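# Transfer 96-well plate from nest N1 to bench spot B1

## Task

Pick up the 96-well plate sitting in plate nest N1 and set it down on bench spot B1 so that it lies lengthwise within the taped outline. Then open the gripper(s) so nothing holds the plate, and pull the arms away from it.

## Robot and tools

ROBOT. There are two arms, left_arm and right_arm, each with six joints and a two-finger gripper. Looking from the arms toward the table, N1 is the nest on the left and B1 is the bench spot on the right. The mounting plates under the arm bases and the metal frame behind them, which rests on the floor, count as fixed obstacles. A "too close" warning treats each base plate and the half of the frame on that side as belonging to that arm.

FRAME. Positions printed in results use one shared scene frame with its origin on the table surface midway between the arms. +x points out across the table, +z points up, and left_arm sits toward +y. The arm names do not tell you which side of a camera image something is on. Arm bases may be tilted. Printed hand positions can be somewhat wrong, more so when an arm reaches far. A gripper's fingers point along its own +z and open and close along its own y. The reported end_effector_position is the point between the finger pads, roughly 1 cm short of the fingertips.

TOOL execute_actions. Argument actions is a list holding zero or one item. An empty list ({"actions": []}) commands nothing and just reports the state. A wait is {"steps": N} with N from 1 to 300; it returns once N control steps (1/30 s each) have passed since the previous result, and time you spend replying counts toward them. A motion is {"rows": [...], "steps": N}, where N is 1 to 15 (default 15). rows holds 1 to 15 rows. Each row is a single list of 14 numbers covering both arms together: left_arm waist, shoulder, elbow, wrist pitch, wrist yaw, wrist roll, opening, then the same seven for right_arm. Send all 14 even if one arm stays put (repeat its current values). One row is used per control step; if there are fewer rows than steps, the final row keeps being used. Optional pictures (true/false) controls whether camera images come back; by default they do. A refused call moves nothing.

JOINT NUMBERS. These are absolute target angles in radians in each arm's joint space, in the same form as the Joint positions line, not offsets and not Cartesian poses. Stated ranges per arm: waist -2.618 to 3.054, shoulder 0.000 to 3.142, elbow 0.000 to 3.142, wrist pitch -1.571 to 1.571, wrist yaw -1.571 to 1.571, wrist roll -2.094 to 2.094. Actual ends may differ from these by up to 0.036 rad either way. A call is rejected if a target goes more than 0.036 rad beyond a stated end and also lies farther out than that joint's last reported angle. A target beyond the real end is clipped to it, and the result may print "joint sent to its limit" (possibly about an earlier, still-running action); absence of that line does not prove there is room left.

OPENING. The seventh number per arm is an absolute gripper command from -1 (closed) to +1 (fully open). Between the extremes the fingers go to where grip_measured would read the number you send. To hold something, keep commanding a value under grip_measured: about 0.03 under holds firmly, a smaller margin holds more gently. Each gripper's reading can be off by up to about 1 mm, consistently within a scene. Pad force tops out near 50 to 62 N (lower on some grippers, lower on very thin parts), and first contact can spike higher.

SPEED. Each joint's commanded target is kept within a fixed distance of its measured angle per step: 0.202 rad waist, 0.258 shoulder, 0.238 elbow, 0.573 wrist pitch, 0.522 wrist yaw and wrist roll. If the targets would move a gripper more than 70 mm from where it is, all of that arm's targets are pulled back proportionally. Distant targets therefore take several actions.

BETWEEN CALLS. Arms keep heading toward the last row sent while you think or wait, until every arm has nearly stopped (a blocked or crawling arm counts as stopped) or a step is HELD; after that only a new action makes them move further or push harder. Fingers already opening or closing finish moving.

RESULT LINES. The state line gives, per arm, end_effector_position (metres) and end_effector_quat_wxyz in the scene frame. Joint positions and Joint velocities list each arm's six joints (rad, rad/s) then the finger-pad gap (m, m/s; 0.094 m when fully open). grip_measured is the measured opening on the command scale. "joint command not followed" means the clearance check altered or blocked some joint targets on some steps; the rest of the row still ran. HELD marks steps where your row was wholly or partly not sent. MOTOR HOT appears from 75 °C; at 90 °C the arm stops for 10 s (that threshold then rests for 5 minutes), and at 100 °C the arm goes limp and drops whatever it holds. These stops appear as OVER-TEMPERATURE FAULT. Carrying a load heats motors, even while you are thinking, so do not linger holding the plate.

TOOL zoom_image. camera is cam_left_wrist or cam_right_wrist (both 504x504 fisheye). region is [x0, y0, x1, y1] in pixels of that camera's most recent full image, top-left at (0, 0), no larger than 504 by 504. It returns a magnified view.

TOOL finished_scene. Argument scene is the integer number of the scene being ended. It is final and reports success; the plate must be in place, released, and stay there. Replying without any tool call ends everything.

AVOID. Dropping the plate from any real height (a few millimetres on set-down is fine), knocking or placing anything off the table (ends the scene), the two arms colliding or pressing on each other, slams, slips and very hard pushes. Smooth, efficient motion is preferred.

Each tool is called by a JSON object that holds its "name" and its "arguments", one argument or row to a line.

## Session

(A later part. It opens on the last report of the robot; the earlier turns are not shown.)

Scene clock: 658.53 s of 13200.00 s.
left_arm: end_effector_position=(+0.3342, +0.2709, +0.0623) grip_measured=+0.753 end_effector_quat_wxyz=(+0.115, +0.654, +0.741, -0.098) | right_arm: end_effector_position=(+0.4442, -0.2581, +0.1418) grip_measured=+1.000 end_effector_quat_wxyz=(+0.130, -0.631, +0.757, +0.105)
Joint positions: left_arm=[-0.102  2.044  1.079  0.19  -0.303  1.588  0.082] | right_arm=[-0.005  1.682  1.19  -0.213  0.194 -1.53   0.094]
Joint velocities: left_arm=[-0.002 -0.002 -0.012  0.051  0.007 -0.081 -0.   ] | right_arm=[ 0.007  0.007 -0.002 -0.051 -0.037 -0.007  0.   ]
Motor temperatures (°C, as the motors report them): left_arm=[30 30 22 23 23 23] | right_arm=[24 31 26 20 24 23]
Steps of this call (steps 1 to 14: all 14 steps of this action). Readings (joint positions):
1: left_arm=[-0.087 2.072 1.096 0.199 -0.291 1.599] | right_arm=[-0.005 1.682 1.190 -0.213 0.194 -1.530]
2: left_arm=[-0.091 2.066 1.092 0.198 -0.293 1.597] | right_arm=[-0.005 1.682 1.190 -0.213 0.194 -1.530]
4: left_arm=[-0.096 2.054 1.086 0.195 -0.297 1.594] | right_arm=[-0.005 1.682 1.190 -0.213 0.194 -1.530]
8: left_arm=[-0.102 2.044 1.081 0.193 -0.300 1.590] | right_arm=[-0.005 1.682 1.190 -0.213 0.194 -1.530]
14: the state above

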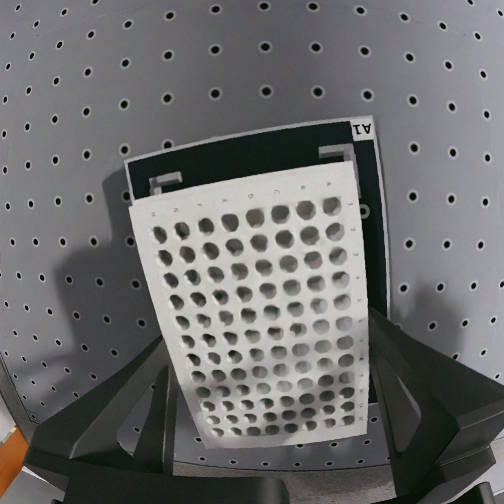

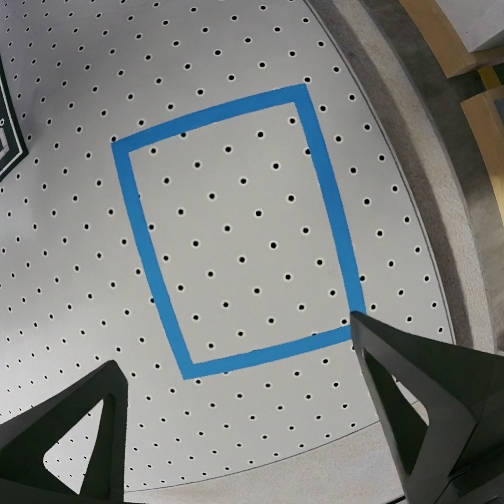

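{"name": "execute_actions", "arguments": {
  "actions": [
    {"rows": [[-0.1257,2.034,1.075,0.1662,-0.2999,1.5778,0.71,0.008,1.705,1.215,-0.23,0.19,-1.539,1],[-0.1279,2.044,1.089,0.1648,-0.3027,1.5754,0.71,0.008,1.705,1.215,-0.23,0.19,-1.539,1],[-0.1312,2.052,1.1,0.1629,-0.3063,1.5724,0.71,0.008,1.705,1.215,-0.23,0.19,-1.539,1],[-0.1359,2.0583,1.1048,0.1606,-0.3106,1.5689,0.71,0.008,1.705,1.215,-0.23,0.19,-1.539,1],[-0.1417,2.0628,1.1092,0.1578,-0.3154,1.5649,0.71,0.008,1.705,1.215,-0.23,0.19,-1.539,1],[-0.1486,2.0683,1.1147,0.1544,-0.3207,1.5604,0.71,0.008,1.705,1.215,-0.23,0.19,-1.539,1],[-0.1564,2.0747,1.1212,0.1505,-0.3265,1.5557,0.71,0.008,1.705,1.215,-0.23,0.19,-1.539,1],[-0.1651,2.0821,1.1289,0.146,-0.3327,1.5506,0.71,0.008,1.705,1.215,-0.23,0.19,-1.539,1],[-0.1745,2.0903,1.1377,0.1408,-0.3393,1.5452,0.71,0.008,1.705,1.215,-0.23,0.19,-1.539,1],[-0.1846,2.0995,1.1479,0.135,-0.3461,1.5397,0.71,0.008,1.705,1.215,-0.23,0.19,-1.539,1],[-0.1952,2.1097,1.1593,0.1284,-0.3532,1.5339,0.71,0.008,1.705,1.215,-0.23,0.19,-1.539,1],[-0.2064,2.1207,1.1721,0.1212,-0.3604,1.5281,0.71,0.008,1.705,1.215,-0.23,0.19,-1.539,1],[-0.2178,2.1326,1.1863,0.1131,-0.3677,1.5222,0.71,0.008,1.705,1.215,-0.23,0.19,-1.539,1],[-0.2296,2.1455,1.2019,0.1043,-0.3751,1.5164,0.71,0.008,1.705,1.215,-0.23,0.19,-1.539,1],[-0.2416,2.1592,1.219,0.0947,-0.3825,1.5106,0.71,0.008,1.705,1.215,-0.23,0.19,-1.539,1]], "steps": 15}
  ],
  "pictures": false
}}

{"name": "execute_actions", "arguments": {
  "actions": [
    {"rows": [[-0.2536,2.1737,1.2376,0.0844,-0.3898,1.5048,0.71,0.008,1.705,1.215,-0.23,0.19,-1.539,1],[-0.2657,2.1891,1.2576,0.0732,-0.397,1.4992,0.71,0.008,1.705,1.215,-0.23,0.19,-1.539,1],[-0.2777,2.2052,1.2792,0.0613,-0.4042,1.4937,0.71,0.008,1.705,1.215,-0.23,0.19,-1.539,1],[-0.2896,2.2221,1.3022,0.0487,-0.4111,1.4884,0.71,0.008,1.705,1.215,-0.23,0.19,-1.539,1],[-0.3013,2.2397,1.3265,0.0354,-0.4178,1.4833,0.71,0.008,1.705,1.215,-0.23,0.19,-1.539,1],[-0.3127,2.2579,1.3523,0.0214,-0.4244,1.4785,0.71,0.008,1.705,1.215,-0.23,0.19,-1.539,1],[-0.3238,2.2767,1.3793,0.0069,-0.4306,1.4739,0.71,0.008,1.705,1.215,-0.23,0.19,-1.539,1],[-0.3347,2.2961,1.4076,-0.0082,-0.4366,1.4695,0.71,0.008,1.705,1.215,-0.23,0.19,-1.539,1],[-0.345,2.3158,1.4367,-0.0237,-0.4423,1.4655,0.71,0.008,1.705,1.215,-0.23,0.19,-1.539,1],[-0.355,2.3359,1.467,-0.0396,-0.4477,1.4617,0.71,0.008,1.705,1.215,-0.23,0.19,-1.539,1],[-0.3645,2.3562,1.4979,-0.0558,-0.4528,1.4582,0.71,0.008,1.705,1.215,-0.23,0.19,-1.539,1],[-0.3735,2.3768,1.5296,-0.0721,-0.4575,1.455,0.71,0.008,1.705,1.215,-0.23,0.19,-1.539,1],[-0.3819,2.3974,1.5616,-0.0885,-0.4619,1.4521,0.71,0.008,1.705,1.215,-0.23,0.19,-1.539,1],[-0.3899,2.4179,1.5939,-0.1049,-0.466,1.4495,0.71,0.008,1.705,1.215,-0.23,0.19,-1.539,1],[-0.3973,2.4382,1.6263,-0.1211,-0.4697,1.4472,0.71,0.008,1.705,1.215,-0.23,0.19,-1.539,1]], "steps": 15}
  ],
  "pictures": false
}}

{"name": "execute_actions", "arguments": {
  "actions": [
    {"rows": [[-0.4042,2.4583,1.6585,-0.1369,-0.4732,1.4451,0.71,0.008,1.705,1.215,-0.23,0.19,-1.539,1],[-0.4106,2.478,1.6903,-0.1524,-0.4763,1.4433,0.71,0.008,1.705,1.215,-0.23,0.19,-1.539,1],[-0.4163,2.497,1.7213,-0.1672,-0.479,1.4417,0.71,0.008,1.705,1.215,-0.23,0.19,-1.539,1],[-0.4217,2.5154,1.7515,-0.1759,-0.4803,1.441,0.71,0.008,1.705,1.215,-0.23,0.19,-1.539,1],[-0.4255,2.5329,1.7803,-0.179,-0.4803,1.441,0.71,0.008,1.705,1.215,-0.23,0.19,-1.539,1],[-0.428,2.5508,1.8053,-0.1818,-0.4803,1.441,0.71,0.008,1.705,1.215,-0.23,0.19,-1.539,1],[-0.4293,2.5685,1.8262,-0.1843,-0.4803,1.441,0.71,0.008,1.705,1.215,-0.23,0.19,-1.539,1],[-0.4296,2.5846,1.845,-0.1865,-0.4803,1.441,0.71,0.008,1.705,1.215,-0.23,0.19,-1.539,1],[-0.4296,2.5989,1.8619,-0.1883,-0.4803,1.441,0.71,0.008,1.705,1.215,-0.23,0.19,-1.539,1],[-0.4296,2.6113,1.8765,-0.1897,-0.4803,1.441,0.71,0.008,1.705,1.215,-0.23,0.19,-1.539,1],[-0.4296,2.6218,1.8887,-0.1908,-0.4803,1.441,0.71,0.008,1.705,1.215,-0.23,0.19,-1.539,1],[-0.4296,2.6301,1.8985,-0.1915,-0.4803,1.441,0.71,0.008,1.705,1.215,-0.23,0.19,-1.539,1],[-0.4296,2.6362,1.9057,-0.1917,-0.4803,1.441,0.71,0.008,1.705,1.215,-0.23,0.19,-1.539,1],[-0.4296,2.6398,1.91,-0.1917,-0.4803,1.441,0.71,0.008,1.705,1.215,-0.23,0.19,-1.539,1],[-0.4296,2.6411,1.9115,-0.1917,-0.4803,1.441,0.71,0.008,1.705,1.215,-0.23,0.19,-1.539,1]], "steps": 15}
  ],
  "pictures": false
}}

{"name": "execute_actions", "arguments": {
  "actions": [
    {"steps": 10}
  ]
}}

Scene clock: 779.03 s of 13200.00 s.
left_arm: end_effector_position=(+0.3436, +0.2295, +0.0668) grip_measured=+0.753 end_effector_quat_wxyz=(+0.114, +0.664, +0.732, -0.102) | right_arm: end_effector_position=(+0.4442, -0.2581, +0.1418) grip_measured=+1.000 end_effector_quat_wxyz=(+0.130, -0.631, +0.757, +0.105)
Joint positions: left_arm=[-0.194  2.129  1.176  0.144 -0.365  1.539  0.082] | right_arm=[-0.005  1.682  1.19  -0.213  0.194 -1.53   0.094]
Joint velocities: left_arm=[-0.31   0.374  0.432 -0.271 -0.183 -0.212 -0.   ] | right_arm=[-0.002  0.007 -0.007  0.007 -0.051 -0.037  0.   ]
Motor temperatures (°C, as the motors report them): left_arm=[32 33 21 23 23 23] | right_arm=[25 32 27 20 24 23]
Steps of this call (steps 1 to 15: the robot went on to your last target; steps 16 to 90: nothing new was sent; then 117.00 s passed at rest; steps 91 to 105: all 15 steps of this action). Readings (joint positions):
91: left_arm=[-0.102 2.044 1.079 0.189 -0.304 1.587] | right_arm=[-0.005 1.682 1.190 -0.213 0.194 -1.530]
92: left_arm=[-0.102 2.044 1.079 0.189 -0.305 1.586] | right_arm=[-0.005 1.682 1.190 -0.213 0.194 -1.530]
94: left_arm=[-0.103 2.044 1.079 0.187 -0.310 1.583] | right_arm=[-0.005 1.682 1.190 -0.213 0.194 -1.530]
98: left_arm=[-0.121 2.060 1.100 0.178 -0.326 1.571] | right_arm=[-0.005 1.682 1.190 -0.213 0.194 -1.530]
105: the state above

Scene clock: 779.53 s of 13200.00 s.
left_arm: end_effector_position=(+0.3736, +0.1319, +0.0655) grip_measured=+0.753 end_effector_quat_wxyz=(+0.116, +0.688, +0.708, -0.109) | right_arm: end_effector_position=(+0.4442, -0.2581, +0.1418) grip_measured=+1.000 end_effector_quat_wxyz=(+0.130, -0.631, +0.757, +0.105)
Joint positions: left_arm=[-0.355  2.399  1.557 -0.037 -0.457  1.467  0.082] | right_arm=[-0.005  1.682  1.19  -0.213  0.194 -1.53   0.094]
Joint velocities: left_arm=[-0.212  0.593  0.906 -0.418 -0.125 -0.11   0.001] | right_arm=[-0.007  0.017 -0.007  0.007 -0.007  0.022  0.   ]
Motor temperatures (°C, as the motors report them): left_arm=[32 33 21 23 23 23] | right_arm=[25 32 27 20 24 23]
Steps of this call (steps 1 to 15: all 15 steps of this action). Readings (joint positions):
1: left_arm=[-0.206 2.142 1.192 0.137 -0.371 1.533] | right_arm=[-0.005 1.682 1.190 -0.213 0.194 -1.530]
2: left_arm=[-0.218 2.157 1.210 0.128 -0.378 1.528] | right_arm=[-0.005 1.682 1.190 -0.213 0.194 -1.530]
4: left_arm=[-0.242 2.188 1.249 0.109 -0.392 1.517] | right_arm=[-0.005 1.682 1.190 -0.213 0.194 -1.530]
8: left_arm=[-0.287 2.259 1.346 0.063 -0.418 1.497] | right_arm=[-0.005 1.682 1.190 -0.213 0.194 -1.530]
15: the state above

Scene clock: 780.03 s of 13200.00 s.
left_arm: end_effector_position=(+0.3851, +0.0761, +0.0451) grip_measured=+0.753 end_effector_quat_wxyz=(+0.115, +0.698, +0.698, -0.110) | right_arm: end_effector_position=(+0.4442, -0.2581, +0.1418) grip_measured=+1.000 end_effector_quat_wxyz=(+0.130, -0.631, +0.757, +0.105)
Joint positions: left_arm=[-0.402  2.632  1.884 -0.159 -0.485  1.448  0.082] | right_arm=[-0.005  1.682  1.19  -0.213  0.194 -1.53   0.094]
Joint velocities: left_arm=[ 0.002  0.178  0.09  -0.11  -0.051  0.022  0.   ] | right_arm=[ 0.012  0.002 -0.022 -0.022 -0.066 -0.037  0.   ]
Motor temperatures (°C, as the motors report them): left_arm=[32 33 21 23 23 23] | right_arm=[25 32 27 20 24 23]
Steps of this call (steps 1 to 15: all 15 steps of this action). Readings (joint positions):
1: left_arm=[-0.362 2.420 1.589 -0.053 -0.461 1.464] | right_arm=[-0.005 1.682 1.190 -0.213 0.194 -1.530]
2: left_arm=[-0.369 2.441 1.621 -0.068 -0.465 1.462] | right_arm=[-0.005 1.682 1.190 -0.213 0.194 -1.530]
4: left_arm=[-0.382 2.480 1.684 -0.097 -0.473 1.457] | right_arm=[-0.005 1.682 1.190 -0.213 0.194 -1.530]
8: left_arm=[-0.399 2.552 1.792 -0.134 -0.480 1.451] | right_arm=[-0.005 1.682 1.190 -0.213 0.194 -1.530]
15: the state above

Scene clock: 780.37 s of 13200.00 s.
left_arm: end_effector_position=(+0.3777, +0.0748, +0.0422) grip_measured=+0.753 end_effector_quat_wxyz=(+0.107, +0.702, +0.694, -0.115) | right_arm: end_effector_position=(+0.4442, -0.2581, +0.1418) grip_measured=+1.000 end_effector_quat_wxyz=(+0.130, -0.631, +0.757, +0.105)
Joint positions: left_arm=[-0.402  2.643  1.886 -0.174 -0.487  1.447  0.082] | right_arm=[-0.005  1.682  1.19  -0.213  0.194 -1.53   0.094]
Joint velocities: left_arm=[-0.002  0.012 -0.012 -0.007 -0.022 -0.051 -0.001] | right_arm=[-0.017 -0.022 -0.002  0.007 -0.037 -0.051  0.   ]
Motor temperatures (°C, as the motors report them): left_arm=[32 33 22 23 23 23] | right_arm=[25 32 27 20 24 23]
Steps of this call (steps 1 to 10: the robot went on to your last target). Readings (joint positions):
1: left_arm=[-0.402 2.637 1.886 -0.162 -0.485 1.448] | right_arm=[-0.005 1.682 1.190 -0.213 0.194 -1.530]
2: left_arm=[-0.402 2.640 1.886 -0.165 -0.485 1.448] | right_arm=[-0.005 1.682 1.190 -0.213 0.194 -1.530]
4: left_arm=[-0.402 2.642 1.886 -0.170 -0.486 1.448] | right_arm=[-0.005 1.682 1.190 -0.213 0.194 -1.530]
8: left_arm=[-0.402 2.643 1.886 -0.174 -0.487 1.447] | right_arm=[-0.005 1.682 1.190 -0.213 0.194 -1.530]
10: the state above

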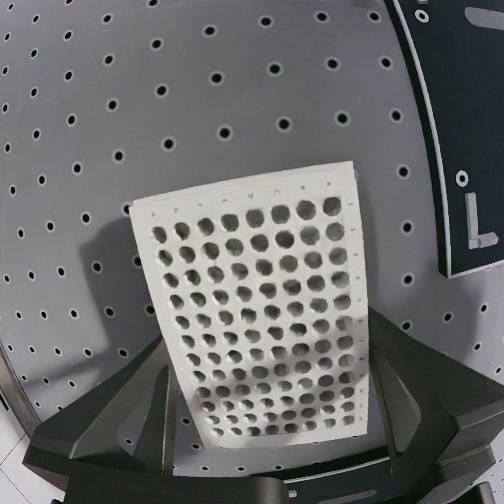

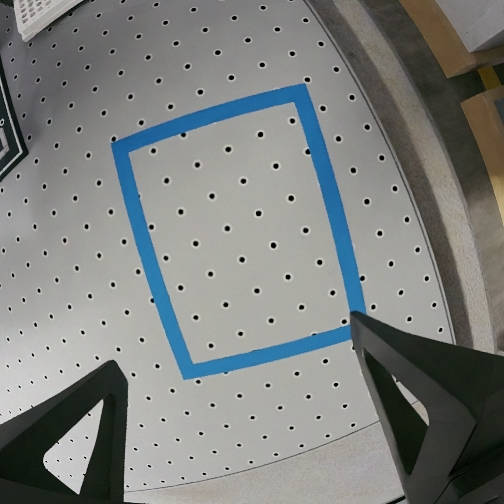

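{"name": "zoom_image", "arguments": {
  "camera": "cam_left_wrist",
  "region": [60, 40, 280, 330]
}}

{"name": "zoom_image", "arguments": {
  "camera": "cam_left_wrist",
  "region": [250, 40, 470, 340]
}}

Region (60, 40, 280, 330) of cam_left_wrist's 504x504 image, scaled by 1.738, with more detail than that image has; it fills the left 382 columns of this view, and the rest is white.

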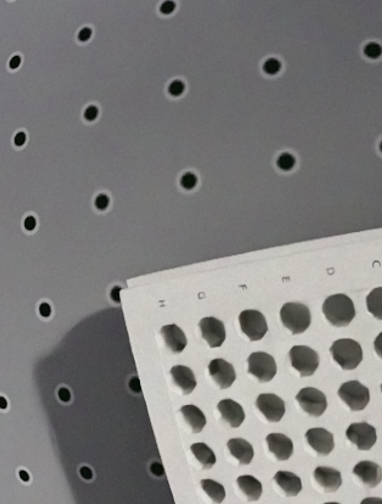

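Region (250, 40, 470, 340) of cam_left_wrist's 504x504 image, scaled by 1.680, with more detail than that image has; it fills the left 370 columns of this view, and the rest is white.

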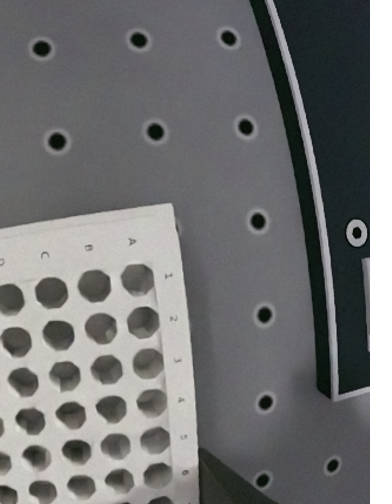

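{"name": "zoom_image", "arguments": {
  "camera": "cam_right_wrist",
  "region": [0, 0, 190, 190]
}}

Region (0, 0, 190, 190) of cam_right_wrist's 504x504 image, scaled by 2.653, with more detail than that image has.

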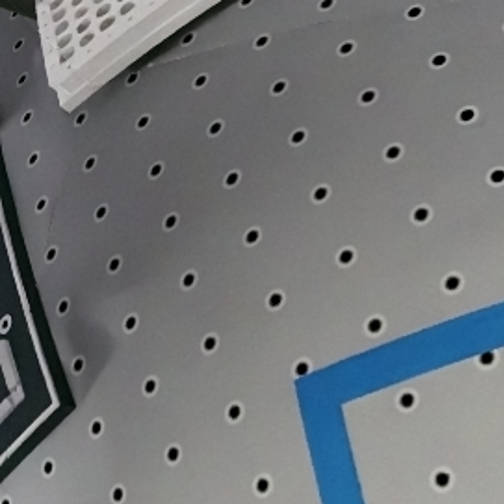

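Status notes: the left arm holds the plate (grip command 0.71) about 11 mm above the hand-off spot. Next it sets the plate down, releases and lifts clear. The right arm then picks up at about `[0.430, 2.806, 2.101, -0.194, 0.477, -1.377]` and carries the plate to B1, centred at (0.456, -0.224) with yaw -9.6° and board top z ≈ 0.015.

{"name": "execute_actions", "arguments": {
  "actions": [
    {"rows": [[-0.4296,2.6445,1.9125,-0.1917,-0.4803,1.441,0.71,0.008,1.705,1.215,-0.23,0.19,-1.539,1],[-0.4296,2.648,1.915,-0.1917,-0.4803,1.441,0.71,0.008,1.705,1.215,-0.23,0.19,-1.539,1],[-0.4296,2.652,1.919,-0.1917,-0.4803,1.441,0.71,0.008,1.705,1.215,-0.23,0.19,-1.539,1],[-0.4296,2.6565,1.924,-0.1917,-0.4803,1.441,0.71,0.008,1.705,1.215,-0.23,0.19,-1.539,1],[-0.4296,2.6615,1.9295,-0.1917,-0.4803,1.441,0.71,0.008,1.705,1.215,-0.23,0.19,-1.539,1],[-0.4296,2.667,1.9355,-0.1917,-0.4803,1.441,0.71,0.008,1.705,1.215,-0.23,0.19,-1.539,1],[-0.4296,2.6725,1.9415,-0.1917,-0.4803,1.441,0.71,0.008,1.705,1.215,-0.23,0.19,-1.539,1],[-0.4296,2.678,1.9475,-0.1917,-0.4803,1.441,0.71,0.008,1.705,1.215,-0.23,0.19,-1.539,1],[-0.4296,2.6835,1.9535,-0.1917,-0.4803,1.441,0.71,0.008,1.705,1.215,-0.23,0.19,-1.539,1],[-0.4296,2.6885,1.959,-0.1917,-0.4803,1.441,0.71,0.008,1.705,1.215,-0.23,0.19,-1.539,1],[-0.4296,2.693,1.964,-0.1917,-0.4803,1.441,0.71,0.008,1.705,1.215,-0.23,0.19,-1.539,1],[-0.4296,2.697,1.968,-0.1917,-0.4803,1.441,0.71,0.008,1.705,1.215,-0.23,0.19,-1.539,1],[-0.4296,2.7005,1.9715,-0.1917,-0.4803,1.441,0.71,0.008,1.705,1.215,-0.23,0.19,-1.539,1],[-0.4296,2.7035,1.9745,-0.1917,-0.4803,1.441,0.71,0.008,1.705,1.215,-0.23,0.19,-1.539,1],[-0.4296,2.706,1.977,-0.1917,-0.4803,1.441,0.71,0.008,1.705,1.215,-0.23,0.19,-1.539,1]], "steps": 15}
  ],
  "pictures": false
}}

{"name": "execute_actions", "arguments": {
  "actions": [
    {"rows": [[-0.4296,2.7085,1.9795,-0.1917,-0.4803,1.441,0.71,0.008,1.705,1.215,-0.23,0.19,-1.539,1],[-0.4296,2.7105,1.9815,-0.1917,-0.4803,1.441,0.71,0.008,1.705,1.215,-0.23,0.19,-1.539,1],[-0.4296,2.7125,1.9835,-0.1917,-0.4803,1.441,0.71,0.008,1.705,1.215,-0.23,0.19,-1.539,1],[-0.4296,2.714,1.985,-0.1917,-0.4803,1.441,0.71,0.008,1.705,1.215,-0.23,0.19,-1.539,1],[-0.4296,2.715,1.986,-0.1917,-0.4803,1.441,0.71,0.008,1.705,1.215,-0.23,0.19,-1.539,1]], "steps": 11}
  ]
}}

Scene clock: 900.87 s of 13200.00 s.
left_arm: end_effector_position=(+0.3805, +0.0662, +0.0340) grip_measured=+0.753 end_effector_quat_wxyz=(+0.110, +0.700, +0.697, -0.112) | right_arm: end_effector_position=(+0.4442, -0.2581, +0.1418) grip_measured=+1.000 end_effector_quat_wxyz=(+0.130, -0.631, +0.757, +0.105)
Joint positions: left_arm=[-0.402  2.694  1.952 -0.176 -0.489  1.447  0.082] | right_arm=[-0.005  1.682  1.19  -0.213  0.194 -1.53   0.094]
Joint velocities: left_arm=[ 0.012  0.134  0.066 -0.022 -0.051 -0.095  0.   ] | right_arm=[ 0.017  0.002  0.012 -0.022 -0.022 -0.066  0.   ]
Motor temperatures (°C, as the motors report them): left_arm=[40 33 22 23 23 23] | right_arm=[25 33 27 20 24 23]
Steps of this call (steps 1 to 30: the robot went on to your last target; steps 31 to 90: nothing new was sent; then 117.00 s passed at rest; steps 91 to 105: all 15 steps of this action). Readings (joint positions):
91: left_arm=[-0.402 2.643 1.886 -0.174 -0.488 1.447] | right_arm=[-0.005 1.682 1.190 -0.213 0.194 -1.530]
92: left_arm=[-0.402 2.643 1.886 -0.174 -0.488 1.447] | right_arm=[-0.005 1.682 1.190 -0.213 0.194 -1.530]
94: left_arm=[-0.402 2.645 1.893 -0.176 -0.488 1.447] | right_arm=[-0.005 1.682 1.190 -0.213 0.194 -1.530]
98: left_arm=[-0.402 2.660 1.918 -0.176 -0.489 1.447] | right_arm=[-0.005 1.682 1.190 -0.213 0.194 -1.530]
105: the state above

Scene clock: 901.23 s of 13200.00 s.
left_arm: end_effector_position=(+0.3781, +0.0632, +0.0309) grip_measured=+0.753 end_effector_quat_wxyz=(+0.109, +0.701, +0.696, -0.112) | right_arm: end_effector_position=(+0.4442, -0.2581, +0.1418) grip_measured=+1.000 end_effector_quat_wxyz=(+0.130, -0.631, +0.757, +0.105)
Joint positions: left_arm=[-0.402  2.71   1.965 -0.176 -0.49   1.447  0.082] | right_arm=[-0.005  1.682  1.19  -0.213  0.194 -1.53   0.094]
Joint velocities: left_arm=[-0.012 -0.022  0.046  0.051  0.007  0.022  0.   ] | right_arm=[ 0.007 -0.007  0.002 -0.022  0.037 -0.007  0.   ]
Motor temperatures (°C, as the motors report them): left_arm=[40 33 22 23 23 23] | right_arm=[25 33 27 20 24 23]
Steps of this call (steps 1 to 11: all 11 steps of this action). Readings (joint positions):
1: left_arm=[-0.402 2.698 1.954 -0.176 -0.489 1.447] | right_arm=[-0.005 1.682 1.190 -0.213 0.194 -1.530]
2: left_arm=[-0.402 2.701 1.956 -0.176 -0.489 1.447] | right_arm=[-0.005 1.682 1.190 -0.213 0.194 -1.530]
4: left_arm=[-0.402 2.708 1.959 -0.176 -0.489 1.447] | right_arm=[-0.005 1.682 1.190 -0.213 0.194 -1.530]
8: left_arm=[-0.402 2.710 1.963 -0.176 -0.489 1.447] | right_arm=[-0.005 1.682 1.190 -0.213 0.194 -1.530]
11: the state above

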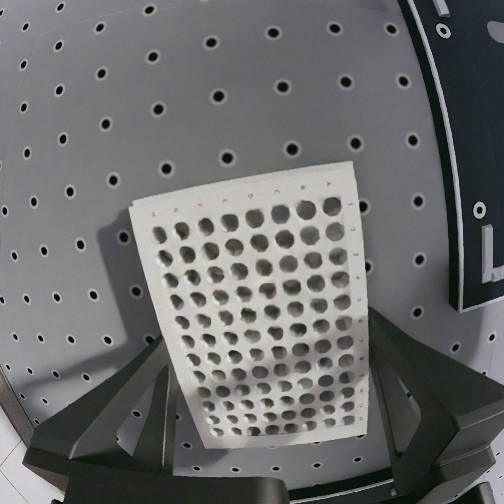

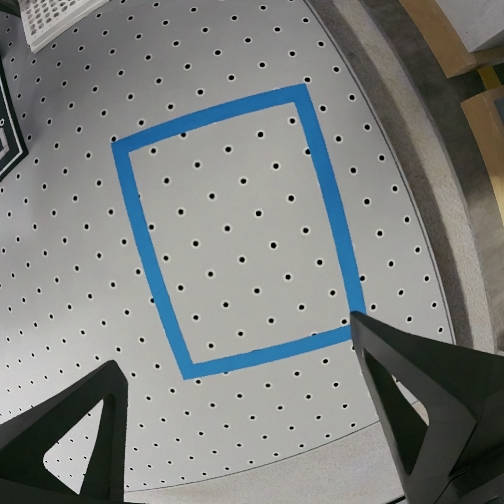

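{"name": "execute_actions", "arguments": {
  "actions": []
}}

Scene clock: 954.50 s of 13200.00 s.
left_arm: end_effector_position=(+0.3781, +0.0632, +0.0309) grip_measured=+0.753 end_effector_quat_wxyz=(+0.109, +0.701, +0.696, -0.112) | right_arm: end_effector_position=(+0.4442, -0.2581, +0.1418) grip_measured=+1.000 end_effector_quat_wxyz=(+0.130, -0.631, +0.757, +0.105)
Joint positions: left_arm=[-0.402  2.71   1.965 -0.176 -0.49   1.447  0.082] | right_arm=[-0.005  1.682  1.19  -0.213  0.194 -1.53   0.094]
Joint velocities: left_arm=[-0.012 -0.017 -0.002 -0.051 -0.037 -0.066 -0.001] | right_arm=[ 0.022 -0.017  0.007 -0.095  0.066  0.022  0.   ]
Motor temperatures (°C, as the motors report them): left_arm=[42 33 23 22 23 23] | right_arm=[25 33 27 20 24 23]
Steps of this call (steps 1 to 15: the robot went on to your last target; steps 16 to 90: nothing new was sent; then 50.27 s passed at rest). Readings (joint positions):
1: left_arm=[-0.402 2.710 1.965 -0.176 -0.490 1.447] | right_arm=[-0.005 1.682 1.190 -0.213 0.194 -1.530]
2: left_arm=[-0.402 2.710 1.965 -0.176 -0.490 1.447] | right_arm=[-0.005 1.682 1.190 -0.213 0.194 -1.530]
4: left_arm=[-0.402 2.710 1.965 -0.176 -0.490 1.447] | right_arm=[-0.005 1.682 1.190 -0.213 0.194 -1.530]
8: left_arm=[-0.402 2.710 1.965 -0.176 -0.490 1.447] | right_arm=[-0.005 1.682 1.190 -0.213 0.194 -1.530]
90: the state above
All arms were judged still, so your last target was given up. Only a new action makes them travel on or press farther. Fingers that are still opening or closing keep moving.

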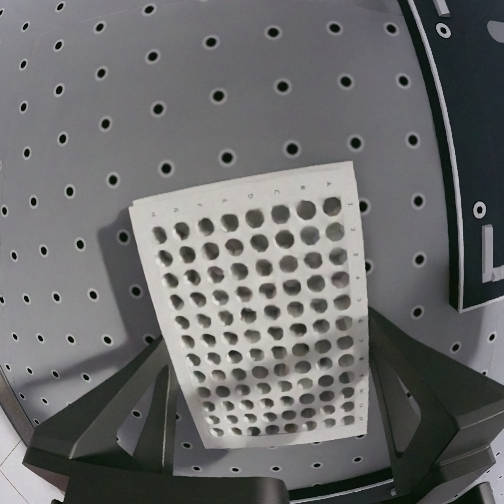

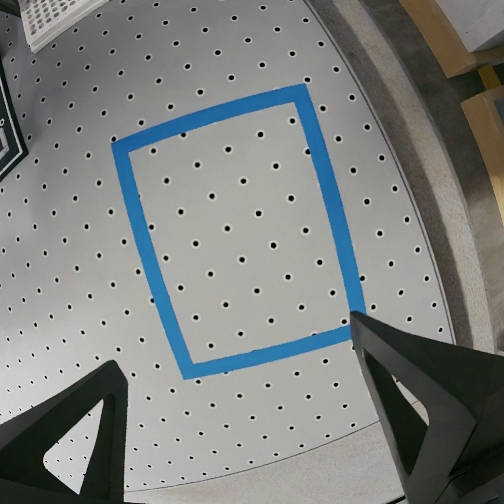

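{"name": "execute_actions", "arguments": {
  "actions": [
    {"rows":[
[-0.4296,2.715,1.986,-0.1917,-0.4803,1.441,0.74,0.008,1.705,1.215,-0.23,0.19,-1.539,1],
[-0.4296,2.715,1.986,-0.1917,-0.4803,1.441,0.77,0.008,1.705,1.215,-0.23,0.19,-1.539,1],
[-0.4296,2.715,1.986,-0.1917,-0.4803,1.441,0.81,0.008,1.705,1.215,-0.23,0.19,-1.539,1],
[-0.4296,2.715,1.986,-0.1917,-0.4803,1.441,0.85,0.008,1.705,1.215,-0.23,0.19,-1.539,1],
[-0.4296,2.715,1.986,-0.1917,-0.4803,1.441,0.90,0.008,1.705,1.215,-0.23,0.19,-1.539,1],
[-0.4296,2.715,1.986,-0.1917,-0.4803,1.441,0.95,0.008,1.705,1.215,-0.23,0.19,-1.539,1],
[-0.4296,2.715,1.986,-0.1917,-0.4803,1.441,1,0.008,1.705,1.215,-0.23,0.19,-1.539,1],
[-0.4296,2.715,1.986,-0.1917,-0.4803,1.441,1,0.008,1.705,1.215,-0.23,0.19,-1.539,1],
[-0.4304,2.715,1.986,-0.1917,-0.4803,1.441,1,0.0086,1.705,1.215,-0.2299,0.1903,-1.5388,1],
[-0.4327,2.715,1.986,-0.1917,-0.4803,1.441,1,0.0104,1.705,1.215,-0.2298,0.1913,-1.5382,1],
[-0.4362,2.715,1.986,-0.1917,-0.4803,1.441,1,0.0132,1.705,1.215,-0.2295,0.1930,-1.5372,1],
[-0.4406,2.715,1.986,-0.1917,-0.4803,1.441,1,0.0172,1.7063,1.2161,-0.2291,0.1952,-1.5359,1],
[-0.4456,2.715,1.986,-0.1917,-0.4803,1.441,1,0.0221,1.7103,1.2193,-0.2286,0.1980,-1.5342,1],
[-0.4508,2.715,1.986,-0.1917,-0.4803,1.441,1,0.0280,1.7166,1.2245,-0.2280,0.2013,-1.5322,1],
[-0.4560,2.715,1.986,-0.1917,-0.4803,1.441,1,0.0349,1.7254,1.2317,-0.2273,0.2051,-1.5299,1]
],"steps":15}
  ],
  "pictures": false
}}

{"name": "execute_actions", "arguments": {
  "actions": [
    {"rows":[
[-0.4610,2.715,1.986,-0.1917,-0.4803,1.441,1,0.0426,1.7363,1.2406,-0.2265,0.2095,-1.5273,1],
[-0.4654,2.7130,1.9840,-0.1914,-0.4803,1.441,1,0.0511,1.7494,1.2513,-0.2256,0.2143,-1.5244,1],
[-0.4689,2.7069,1.9777,-0.1903,-0.4803,1.441,1,0.0604,1.7646,1.2638,-0.2247,0.2195,-1.5212,1],
[-0.4711,2.6972,1.9678,-0.1886,-0.4803,1.441,1,0.0704,1.7818,1.2778,-0.2237,0.2252,-1.5178,1],
[-0.4716,2.6838,1.9542,-0.1863,-0.4802,1.441,1,0.0812,1.8007,1.2932,-0.2226,0.2312,-1.5142,1],
[-0.4712,2.6671,1.9372,-0.1835,-0.4800,1.441,1,0.0925,1.8214,1.3102,-0.2215,0.2376,-1.5103,1],
[-0.4703,2.6472,1.9169,-0.1800,-0.4796,1.441,1,0.1044,1.8436,1.3284,-0.2202,0.2443,-1.5063,1],
[-0.4690,2.6245,1.8938,-0.1761,-0.4791,1.441,1,0.1169,1.8675,1.3479,-0.2190,0.2513,-1.5021,1],
[-0.4671,2.5990,1.8679,-0.1718,-0.4784,1.441,1,0.1298,1.8925,1.3684,-0.2177,0.2586,-1.4977,1],
[-0.4645,2.5711,1.8393,-0.1670,-0.4773,1.441,1,0.1432,1.9191,1.3900,-0.2163,0.2662,-1.4931,1],
[-0.4610,2.5407,1.8084,-0.1617,-0.4759,1.441,1,0.1569,1.9467,1.4126,-0.2149,0.2739,-1.4885,1],
[-0.4565,2.5084,1.7755,-0.1562,-0.4741,1.441,1,0.1710,1.9755,1.4362,-0.2135,0.2819,-1.4837,1],
[-0.4509,2.4742,1.7406,-0.1503,-0.4719,1.441,1,0.1854,2.0051,1.4604,-0.2120,0.2900,-1.4788,1],
[-0.4442,2.4383,1.7040,-0.1441,-0.4692,1.441,1,0.2000,2.0357,1.4854,-0.2106,0.2982,-1.4738,1],
[-0.4361,2.4008,1.6659,-0.1377,-0.4660,1.441,1,0.2148,2.0670,1.5110,-0.2091,0.3066,-1.4688,1]
],"steps":15}
  ],
  "pictures": false
}}

{"name": "execute_actions", "arguments": {
  "actions": [
    {"rows":[
[-0.4268,2.3622,1.6266,-0.1310,-0.4623,1.441,1,0.2298,2.0989,1.5371,-0.2076,0.3150,-1.4637,1],
[-0.4160,2.3225,1.5861,-0.1242,-0.4580,1.441,1,0.2449,2.1313,1.5636,-0.2060,0.3235,-1.4586,1],
[-0.4038,2.2820,1.5449,-0.1173,-0.4532,1.441,1,0.2600,2.1642,1.5905,-0.2045,0.3320,-1.4535,1],
[-0.3902,2.2408,1.5029,-0.1102,-0.4477,1.441,1,0.2751,2.1975,1.6177,-0.2030,0.3405,-1.4484,1],
[-0.3753,2.1993,1.4606,-0.1030,-0.4418,1.441,1,0.2902,2.2309,1.6451,-0.2014,0.3490,-1.4433,1],
[-0.3590,2.1575,1.4180,-0.0959,-0.4353,1.441,1,0.3052,2.2645,1.6725,-0.1999,0.3574,-1.4382,1],
[-0.3414,2.1157,1.3754,-0.0887,-0.4283,1.441,1,0.3200,2.2981,1.7000,-0.1984,0.3658,-1.4332,1],
[-0.3227,2.0742,1.3331,-0.0815,-0.4208,1.441,1,0.3346,2.3315,1.7273,-0.1970,0.3740,-1.4282,1],
[-0.3029,2.0330,1.2911,-0.0744,-0.4129,1.441,1,0.3490,2.3648,1.7545,-0.1955,0.3821,-1.4233,1],
[-0.2822,1.9925,1.2499,-0.0675,-0.4047,1.441,1,0.3631,2.3977,1.7814,-0.1941,0.3901,-1.4185,1],
[-0.2608,1.9528,1.2094,-0.0607,-0.3962,1.441,1,0.3768,2.4301,1.8079,-0.1927,0.3978,-1.4139,1],
[-0.2389,1.9142,1.1701,-0.0540,-0.3875,1.441,1,0.3902,2.4620,1.8340,-0.1913,0.4054,-1.4093,1],
[-0.2165,1.8767,1.1320,-0.0476,-0.3786,1.441,1,0.4031,2.4933,1.8596,-0.1900,0.4127,-1.4049,1],
[-0.1942,1.8408,1.0954,-0.0414,-0.3697,1.441,1,0.4156,2.5239,1.8846,-0.1888,0.4197,-1.4007,1],
[-0.1720,1.8066,1.0605,-0.0355,-0.3608,1.441,1,0.4275,2.5535,1.9088,-0.1875,0.4264,-1.3967,1]
],"steps":15}
  ],
  "pictures": false
}}

{"name": "execute_actions", "arguments": {
  "actions": [
    {"rows":[
[-0.1503,1.7743,1.0276,-0.0300,-0.3522,1.441,1,0.4388,2.5823,1.9324,-0.1864,0.4328,-1.3928,1],
[-0.1292,1.7439,0.9967,-0.0247,-0.3438,1.441,1,0.4496,2.6099,1.9550,-0.1853,0.4388,-1.3892,1],
[-0.1091,1.7160,0.9681,-0.0199,-0.3358,1.441,1,0.4596,2.6365,1.9766,-0.1843,0.4445,-1.3858,1],
[-0.0904,1.6905,0.9422,-0.0156,-0.3283,1.441,1,0.4689,2.6615,1.9971,-0.1834,0.4497,-1.3826,1],
[-0.0733,1.6678,0.9191,-0.0117,-0.3215,1.441,1,0.4774,2.6854,2.0166,-0.1825,0.4545,-1.3797,1],
[-0.0581,1.6479,0.8988,-0.0082,-0.3155,1.441,1,0.4851,2.7076,2.0348,-0.1817,0.4589,-1.3771,1],
[-0.0450,1.6312,0.8818,-0.0054,-0.3102,1.441,1,0.4920,2.7283,2.0518,-0.1810,0.4627,-1.3748,1],
[-0.0343,1.6178,0.8682,-0.0031,-0.3060,1.441,1,0.4979,2.7472,2.0672,-0.1804,0.4660,-1.3728,1],
[-0.0266,1.6081,0.8583,-0.0014,-0.3029,1.441,1,0.5028,2.7644,2.0812,-0.1799,0.4688,-1.3711,1],
[-0.0216,1.6020,0.8520,-0.0003,-0.3009,1.441,1,0.5068,2.7796,2.0937,-0.1795,0.4710,-1.3698,1],
[-0.02,1.6,0.85,0,-0.3003,1.441,1,0.5096,2.7927,2.1044,-0.1792,0.4727,-1.3688,1],
[-0.02,1.6,0.85,0,-0.3003,1.441,1,0.5114,2.8036,2.1133,-0.1791,0.4737,-1.3682,1],
[-0.02,1.6,0.85,0,-0.3003,1.441,1,0.512,2.8124,2.1205,-0.179,0.474,-1.368,1],
[-0.02,1.6,0.85,0,-0.3003,1.441,1,0.512,2.8187,2.1257,-0.179,0.474,-1.368,1],
[-0.02,1.6,0.85,0,-0.3003,1.441,1,0.512,2.8227,2.1289,-0.179,0.474,-1.368,1]
],"steps":15}
  ],
  "pictures": false
}}

{"name": "execute_actions", "arguments": {
  "actions": [
    {"rows":[
[-0.02,1.6,0.85,0,-0.3003,1.441,1,0.512,2.824,2.130,-0.179,0.474,-1.368,1]
],"steps":9}
  ]
}}

Scene clock: 1075.00 s of 13200.00 s.
left_arm: end_effector_position=(+0.3781, +0.0607, +0.0331) grip_measured=+1.000 end_effector_quat_wxyz=(+0.111, +0.702, +0.695, -0.112) | right_arm: end_effector_position=(+0.4446, -0.2563, +0.1424) grip_measured=+1.000 end_effector_quat_wxyz=(+0.129, -0.633, +0.756, +0.104)
Joint positions: left_arm=[-0.408  2.71   1.965 -0.176 -0.49   1.447  0.094] | right_arm=[ 0.002  1.685  1.193 -0.216  0.202 -1.53   0.094]
Joint velocities: left_arm=[-0.076 -0.002  0.002  0.007 -0.051 -0.037  0.   ] | right_arm=[ 0.09   0.125  0.154 -0.037  0.051  0.066  0.   ]
Motor temperatures (°C, as the motors report them): left_arm=[44 33 23 22 23 23] | right_arm=[25 33 27 20 24 23]
Steps of this call (steps 1 to 90: nothing new was sent; then 117.00 s passed at rest; steps 91 to 105: all 15 steps of this action). Readings (joint positions):
91: left_arm=[-0.402 2.710 1.965 -0.176 -0.490 1.447] | right_arm=[-0.005 1.682 1.190 -0.213 0.194 -1.530]
92: left_arm=[-0.402 2.710 1.965 -0.176 -0.490 1.447] | right_arm=[-0.005 1.682 1.190 -0.213 0.194 -1.530]
94: left_arm=[-0.402 2.710 1.965 -0.176 -0.490 1.447] | right_arm=[-0.005 1.682 1.190 -0.213 0.194 -1.530]
98: left_arm=[-0.402 2.710 1.965 -0.176 -0.490 1.447] | right_arm=[-0.005 1.682 1.190 -0.213 0.194 -1.530]
105: the state above

Scene clock: 1075.50 s of 13200.00 s.
left_arm: end_effector_position=(+0.3805, +0.0856, +0.0833) grip_measured=+1.000 end_effector_quat_wxyz=(+0.120, +0.709, +0.684, -0.118) | right_arm: end_effector_position=(+0.4721, -0.1556, +0.1169) grip_measured=+1.000 end_effector_quat_wxyz=(-0.143, +0.662, -0.726, -0.119)
Joint positions: left_arm=[-0.439  2.495  1.731 -0.168 -0.488  1.446  0.094] | right_arm=[ 0.166  1.991  1.451 -0.211  0.281 -1.495  0.094]
Joint velocities: left_arm=[ 0.071 -1.077 -0.999  0.007  0.037  0.095  0.   ] | right_arm=[0.369 0.872 0.706 0.037 0.183 0.11  0.   ]
Motor temperatures (°C, as the motors report them): left_arm=[44 33 23 22 23 23] | right_arm=[26 33 27 20 24 23]
Steps of this call (steps 1 to 15: all 15 steps of this action). Readings (joint positions):
1: left_arm=[-0.411 2.710 1.965 -0.176 -0.490 1.447] | right_arm=[0.007 1.691 1.201 -0.217 0.205 -1.530]
2: left_arm=[-0.416 2.710 1.965 -0.176 -0.490 1.447] | right_arm=[0.014 1.701 1.211 -0.217 0.208 -1.530]
4: left_arm=[-0.427 2.710 1.965 -0.176 -0.490 1.447] | right_arm=[0.031 1.726 1.235 -0.217 0.215 -1.529]
8: left_arm=[-0.444 2.688 1.935 -0.176 -0.490 1.446] | right_arm=[0.075 1.802 1.298 -0.216 0.234 -1.521]
15: the state above

Scene clock: 1076.00 s of 13200.00 s.
left_arm: end_effector_position=(+0.3685, +0.2849, +0.1219) grip_measured=+1.000 end_effector_quat_wxyz=(+0.093, +0.631, +0.766, -0.086) | right_arm: end_effector_position=(+0.4492, +0.0152, +0.0824) grip_measured=+1.000 end_effector_quat_wxyz=(-0.153, +0.697, -0.688, -0.131)
Joint positions: left_arm=[-0.196  1.877  1.138 -0.066 -0.419  1.445  0.094] | right_arm=[ 0.382  2.483  1.848 -0.192  0.399 -1.423  0.094]
Joint velocities: left_arm=[ 0.613 -1.023 -1.092  0.183  0.256 -0.007  0.   ] | right_arm=[0.374 0.872 0.711 0.037 0.227 0.066 0.   ]
Motor temperatures (°C, as the motors report them): left_arm=[44 33 23 22 23 23] | right_arm=[26 33 27 20 24 23]
Steps of this call (steps 1 to 15: all 15 steps of this action). Readings (joint positions):
1: left_arm=[-0.435 2.456 1.695 -0.164 -0.487 1.446] | right_arm=[0.180 2.022 1.476 -0.210 0.289 -1.490]
2: left_arm=[-0.429 2.415 1.659 -0.159 -0.484 1.446] | right_arm=[0.195 2.054 1.502 -0.209 0.297 -1.486]
4: left_arm=[-0.411 2.329 1.582 -0.146 -0.478 1.446] | right_arm=[0.224 2.119 1.555 -0.207 0.313 -1.476]
8: left_arm=[-0.348 2.153 1.421 -0.113 -0.462 1.446] | right_arm=[0.284 2.252 1.664 -0.201 0.345 -1.456]
15: the state above

Scene clock: 1076.50 s of 13200.00 s.
left_arm: end_effector_position=(+0.3140, +0.3672, +0.1306) grip_measured=+1.000 end_effector_quat_wxyz=(+0.065, +0.582, +0.807, -0.083) | right_arm: end_effector_position=(+0.3873, +0.1109, +0.0606) grip_measured=+1.000 end_effector_quat_wxyz=(-0.147, +0.720, -0.665, -0.135)
Joint positions: left_arm=[-0.015  1.618  0.866 -0.022 -0.334  1.445  0.094] | right_arm=[ 0.493  2.801  2.091 -0.186  0.466 -1.381  0.094]
Joint velocities: left_arm=[-0.002  0.002 -0.027  0.022  0.066 -0.051  0.   ] | right_arm=[-0.012  0.208  0.134  0.007  0.051 -0.022  0.   ]
Motor temperatures (°C, as the motors report them): left_arm=[44 33 23 22 23 23] | right_arm=[26 33 27 20 24 23]
Steps of this call (steps 1 to 15: all 15 steps of this action). Readings (joint positions):
1: left_arm=[-0.174 1.842 1.101 -0.061 -0.412 1.445] | right_arm=[0.395 2.513 1.872 -0.192 0.406 -1.419]
2: left_arm=[-0.153 1.810 1.067 -0.056 -0.404 1.445] | right_arm=[0.407 2.543 1.895 -0.190 0.413 -1.415]
4: left_arm=[-0.112 1.750 1.004 -0.048 -0.389 1.445] | right_arm=[0.430 2.600 1.940 -0.189 0.425 -1.407]
8: left_arm=[-0.046 1.659 0.910 -0.034 -0.362 1.445] | right_arm=[0.466 2.698 2.015 -0.187 0.447 -1.394]
15: the state above

Scene clock: 1076.80 s of 13200.00 s.
left_arm: end_effector_position=(+0.3161, +0.3658, +0.1309) grip_measured=+1.000 end_effector_quat_wxyz=(+0.071, +0.580, +0.807, -0.084) | right_arm: end_effector_position=(+0.3883, +0.1114, +0.0585) grip_measured=+1.000 end_effector_quat_wxyz=(-0.146, +0.718, -0.668, -0.131)
Joint positions: left_arm=[-0.015  1.618  0.866 -0.014 -0.325  1.445  0.094] | right_arm=[ 0.493  2.812  2.106 -0.186  0.476 -1.377  0.094]
Joint velocities: left_arm=[-0.027  0.012 -0.002  0.022  0.037 -0.066  0.   ] | right_arm=[ 0.022  0.007  0.012  0.007  0.051 -0.007  0.   ]
Motor temperatures (°C, as the motors report them): left_arm=[44 33 23 22 23 23] | right_arm=[26 33 27 20 24 23]
Steps of this call (steps 1 to 9: all 9 steps of this action). Readings (joint positions):
1: left_arm=[-0.015 1.618 0.866 -0.020 -0.332 1.445] | right_arm=[0.493 2.807 2.095 -0.186 0.468 -1.380]
2: left_arm=[-0.015 1.618 0.866 -0.019 -0.330 1.445] | right_arm=[0.493 2.810 2.097 -0.186 0.469 -1.379]
4: left_arm=[-0.015 1.618 0.866 -0.017 -0.328 1.445] | right_arm=[0.493 2.812 2.099 -0.186 0.473 -1.378]
8: left_arm=[-0.015 1.618 0.866 -0.014 -0.325 1.445] | right_arm=[0.493 2.812 2.105 -0.186 0.476 -1.377]
9: the state above

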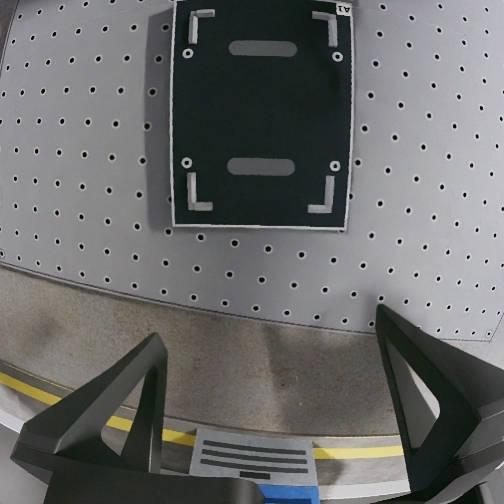

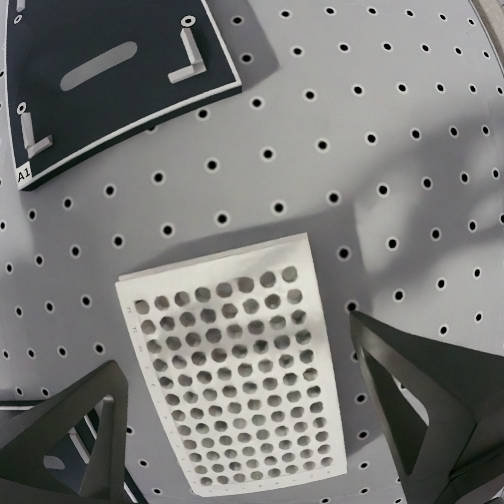

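{"name": "execute_actions", "arguments": {
  "actions": []
}}

{"name": "zoom_image", "arguments": {
  "camera": "cam_right_wrist",
  "region": [100, 220, 240, 360]
}}

{"name": "zoom_image", "arguments": {
  "camera": "cam_right_wrist",
  "region": [230, 220, 370, 360]
}}

{"name": "zoom_image", "arguments": {
  "camera": "cam_right_wrist",
  "region": [150, 364, 290, 504]
}}

{"name": "zoom_image", "arguments": {
  "camera": "cam_right_wrist",
  "region": [240, 364, 380, 504]
}}

Scene clock: 1087.57 s of 13200.00 s.
left_arm: end_effector_position=(+0.3164, +0.3656, +0.1310) grip_measured=+1.000 end_effector_quat_wxyz=(+0.072, +0.580, +0.807, -0.084) | right_arm: end_effector_position=(+0.3886, +0.1111, +0.0584) grip_measured=+1.000 end_effector_quat_wxyz=(-0.146, +0.718, -0.668, -0.130)
Joint positions: left_arm=[-0.015  1.618  0.866 -0.013 -0.323  1.445  0.094] | right_arm=[ 0.493  2.812  2.107 -0.185  0.478 -1.376  0.094]
Joint velocities: left_arm=[ 0.007 -0.022  0.002  0.022  0.022 -0.037  0.   ] | right_arm=[ 0.007 -0.012  0.002 -0.007  0.022 -0.066  0.   ]
Motor temperatures (°C, as the motors report them): left_arm=[40 34 22 23 23 23] | right_arm=[29 33 27 20 24 23]
Steps of this call (steps 1 to 15: the robot went on to your last target; steps 16 to 90: nothing new was sent; then 7.77 s passed at rest). Readings (joint positions):
1: left_arm=[-0.015 1.618 0.866 -0.014 -0.324 1.445] | right_arm=[0.493 2.812 2.107 -0.185 0.476 -1.377]
2: left_arm=[-0.015 1.618 0.866 -0.014 -0.324 1.445] | right_arm=[0.493 2.812 2.107 -0.185 0.476 -1.376]
4: left_arm=[-0.015 1.618 0.866 -0.014 -0.324 1.445] | right_arm=[0.493 2.812 2.107 -0.185 0.477 -1.376]
8: left_arm=[-0.015 1.618 0.866 -0.014 -0.323 1.445] | right_arm=[0.493 2.812 2.107 -0.185 0.477 -1.376]
90: the state above
All arms were judged still, so your last target was given up. Only a new action makes them travel on or press farther. Fingers that are still opening or closing keep moving.

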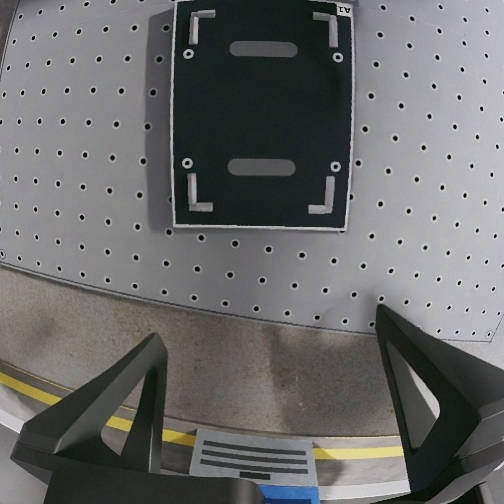

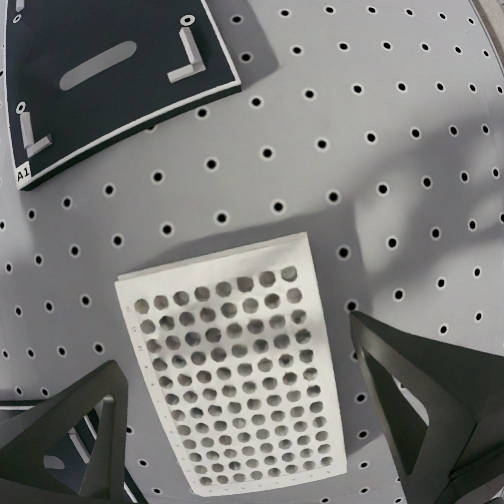

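Region (100, 220, 240, 360) of cam_right_wrist's 504x504 image, scaled by 3.600, with more detail than that image has.

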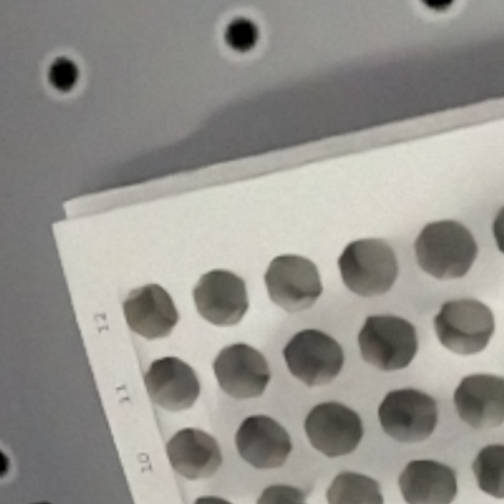

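Region (230, 220, 370, 360) of cam_right_wrist's 504x504 image, scaled by 3.600, with more detail than that image has.

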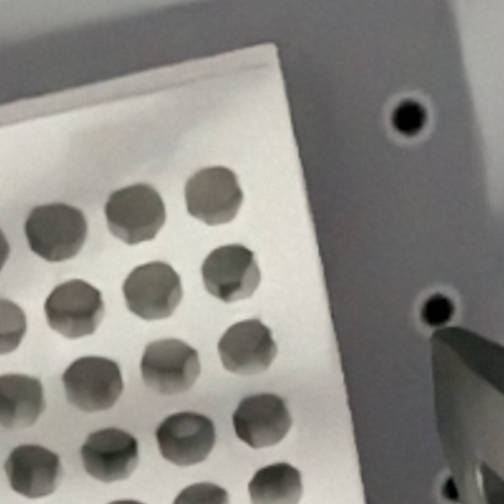

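Region (150, 364, 290, 504) of cam_right_wrist's 504x504 image, scaled by 3.600, with more detail than that image has.

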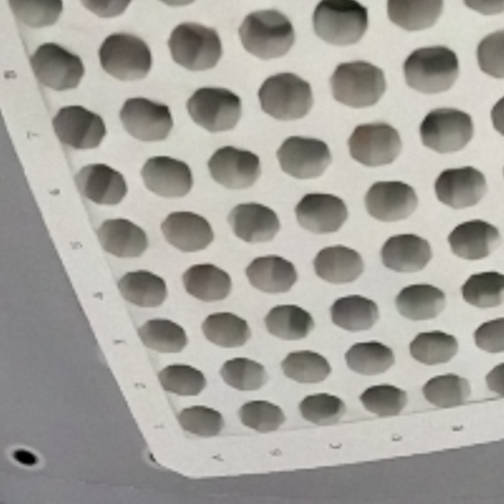

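Region (240, 364, 380, 504) of cam_right_wrist's 504x504 image, scaled by 3.600, with more detail than that image has.

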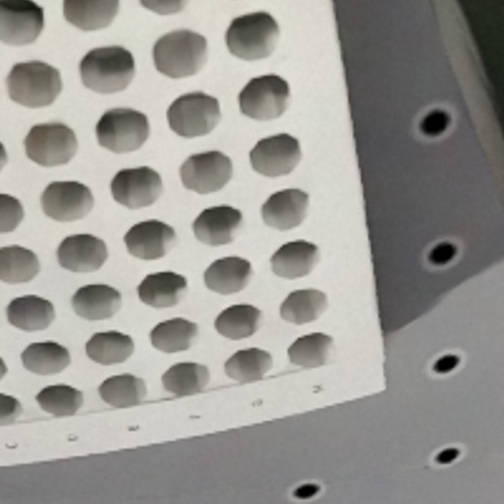

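{"name": "execute_actions", "arguments": {
  "actions": [
    {"rows":[
[-0.02,1.6,0.85,0,-0.3003,1.441,1,0.503,2.824,2.130,-0.190,0.474,-1.366,1],
[-0.02,1.6,0.85,0,-0.3003,1.441,1,0.496,2.824,2.130,-0.200,0.474,-1.364,1],
[-0.02,1.6,0.85,0,-0.3003,1.441,1,0.4932,2.824,2.130,-0.204,0.474,-1.362,1],
[-0.02,1.6,0.85,0,-0.3003,1.441,1,0.4911,2.824,2.130,-0.208,0.474,-1.360,1],
[-0.02,1.6,0.85,0,-0.3003,1.441,1,0.4878,2.824,2.130,-0.212,0.474,-1.358,1],
[-0.02,1.6,0.85,0,-0.3003,1.441,1,0.4836,2.824,2.130,-0.216,0.474,-1.357,1],
[-0.02,1.6,0.85,0,-0.3003,1.441,1,0.4788,2.824,2.130,-0.219,0.474,-1.356,1],
[-0.02,1.6,0.85,0,-0.3003,1.441,1,0.4736,2.824,2.130,-0.221,0.474,-1.356,1],
[-0.02,1.6,0.85,0,-0.3003,1.441,1,0.4684,2.824,2.130,-0.2225,0.474,-1.356,1],
[-0.02,1.6,0.85,0,-0.3003,1.441,1,0.4632,2.824,2.130,-0.2225,0.474,-1.356,1],
[-0.02,1.6,0.85,0,-0.3003,1.441,1,0.4584,2.824,2.130,-0.2225,0.474,-1.356,1],
[-0.02,1.6,0.85,0,-0.3003,1.441,1,0.4542,2.824,2.130,-0.2225,0.474,-1.356,1],
[-0.02,1.6,0.85,0,-0.3003,1.441,1,0.4509,2.824,2.130,-0.2225,0.474,-1.356,1],
[-0.02,1.6,0.85,0,-0.3003,1.441,1,0.4488,2.824,2.130,-0.2225,0.474,-1.356,1],
[-0.02,1.6,0.85,0,-0.3003,1.441,1,0.448,2.824,2.130,-0.2225,0.474,-1.356,1]
],"steps":15}
  ],
  "pictures": false
}}

{"name": "execute_actions", "arguments": {
  "actions": [
    {"rows":[
[-0.02,1.6,0.85,0,-0.3003,1.441,1,0.448,2.824,2.130,-0.2225,0.474,-1.356,1]
],"steps":8}
  ],
  "pictures": false
}}

Scene clock: 1208.07 s of 13200.00 s.
left_arm: end_effector_position=(+0.3164, +0.3656, +0.1310) grip_measured=+1.000 end_effector_quat_wxyz=(+0.072, +0.580, +0.807, -0.084) | right_arm: end_effector_position=(+0.3886, +0.0882, +0.0366) grip_measured=+1.000 end_effector_quat_wxyz=(-0.121, +0.710, -0.682, -0.129)
Joint positions: left_arm=[-0.015  1.618  0.866 -0.013 -0.323  1.445  0.094] | right_arm=[ 0.445  2.812  2.107 -0.204  0.478 -1.365  0.094]
Joint velocities: left_arm=[ 0.007  0.007 -0.012  0.066 -0.007 -0.022  0.   ] | right_arm=[-0.134 -0.027 -0.012 -0.022 -0.007  0.081  0.   ]
Motor temperatures (°C, as the motors report them): left_arm=[34 35 22 23 23 23] | right_arm=[36 34 27 20 24 23]
Steps of this call (steps 1 to 90: nothing new was sent; then 117.00 s passed at rest; steps 91 to 105: all 15 steps of this action). Readings (joint positions):
91: left_arm=[-0.015 1.618 0.866 -0.013 -0.323 1.445] | right_arm=[0.493 2.812 2.107 -0.185 0.478 -1.376]
92: left_arm=[-0.015 1.618 0.866 -0.013 -0.323 1.445] | right_arm=[0.493 2.812 2.107 -0.185 0.478 -1.375]
94: left_arm=[-0.015 1.618 0.866 -0.013 -0.323 1.445] | right_arm=[0.493 2.812 2.107 -0.187 0.478 -1.373]
98: left_arm=[-0.015 1.618 0.866 -0.013 -0.323 1.445] | right_arm=[0.485 2.812 2.107 -0.195 0.478 -1.368]
105: the state above

Scene clock: 1208.33 s of 13200.00 s.
left_arm: end_effector_position=(+0.3164, +0.3656, +0.1310) grip_measured=+1.000 end_effector_quat_wxyz=(+0.072, +0.580, +0.807, -0.084) | right_arm: end_effector_position=(+0.3895, +0.0862, +0.0348) grip_measured=+1.000 end_effector_quat_wxyz=(-0.120, +0.709, -0.683, -0.129)
Joint positions: left_arm=[-0.015  1.618  0.866 -0.013 -0.323  1.445  0.094] | right_arm=[ 0.44   2.812  2.11  -0.208  0.476 -1.364  0.094]
Joint velocities: left_arm=[-0.017  0.007 -0.012 -0.037 -0.022  0.051  0.   ] | right_arm=[ 0.002 -0.007  0.012 -0.081  0.007 -0.022  0.   ]
Motor temperatures (°C, as the motors report them): left_arm=[34 35 22 23 23 23] | right_arm=[36 34 27 20 24 23]
Steps of this call (steps 1 to 8: all 8 steps of this action). Readings (joint positions):
1: left_arm=[-0.015 1.618 0.866 -0.013 -0.323 1.445] | right_arm=[0.441 2.812 2.107 -0.205 0.477 -1.365]
2: left_arm=[-0.015 1.618 0.866 -0.013 -0.323 1.445] | right_arm=[0.440 2.812 2.107 -0.208 0.476 -1.365]
4: left_arm=[-0.015 1.618 0.866 -0.013 -0.323 1.445] | right_arm=[0.440 2.812 2.110 -0.208 0.476 -1.365]
8: the state above


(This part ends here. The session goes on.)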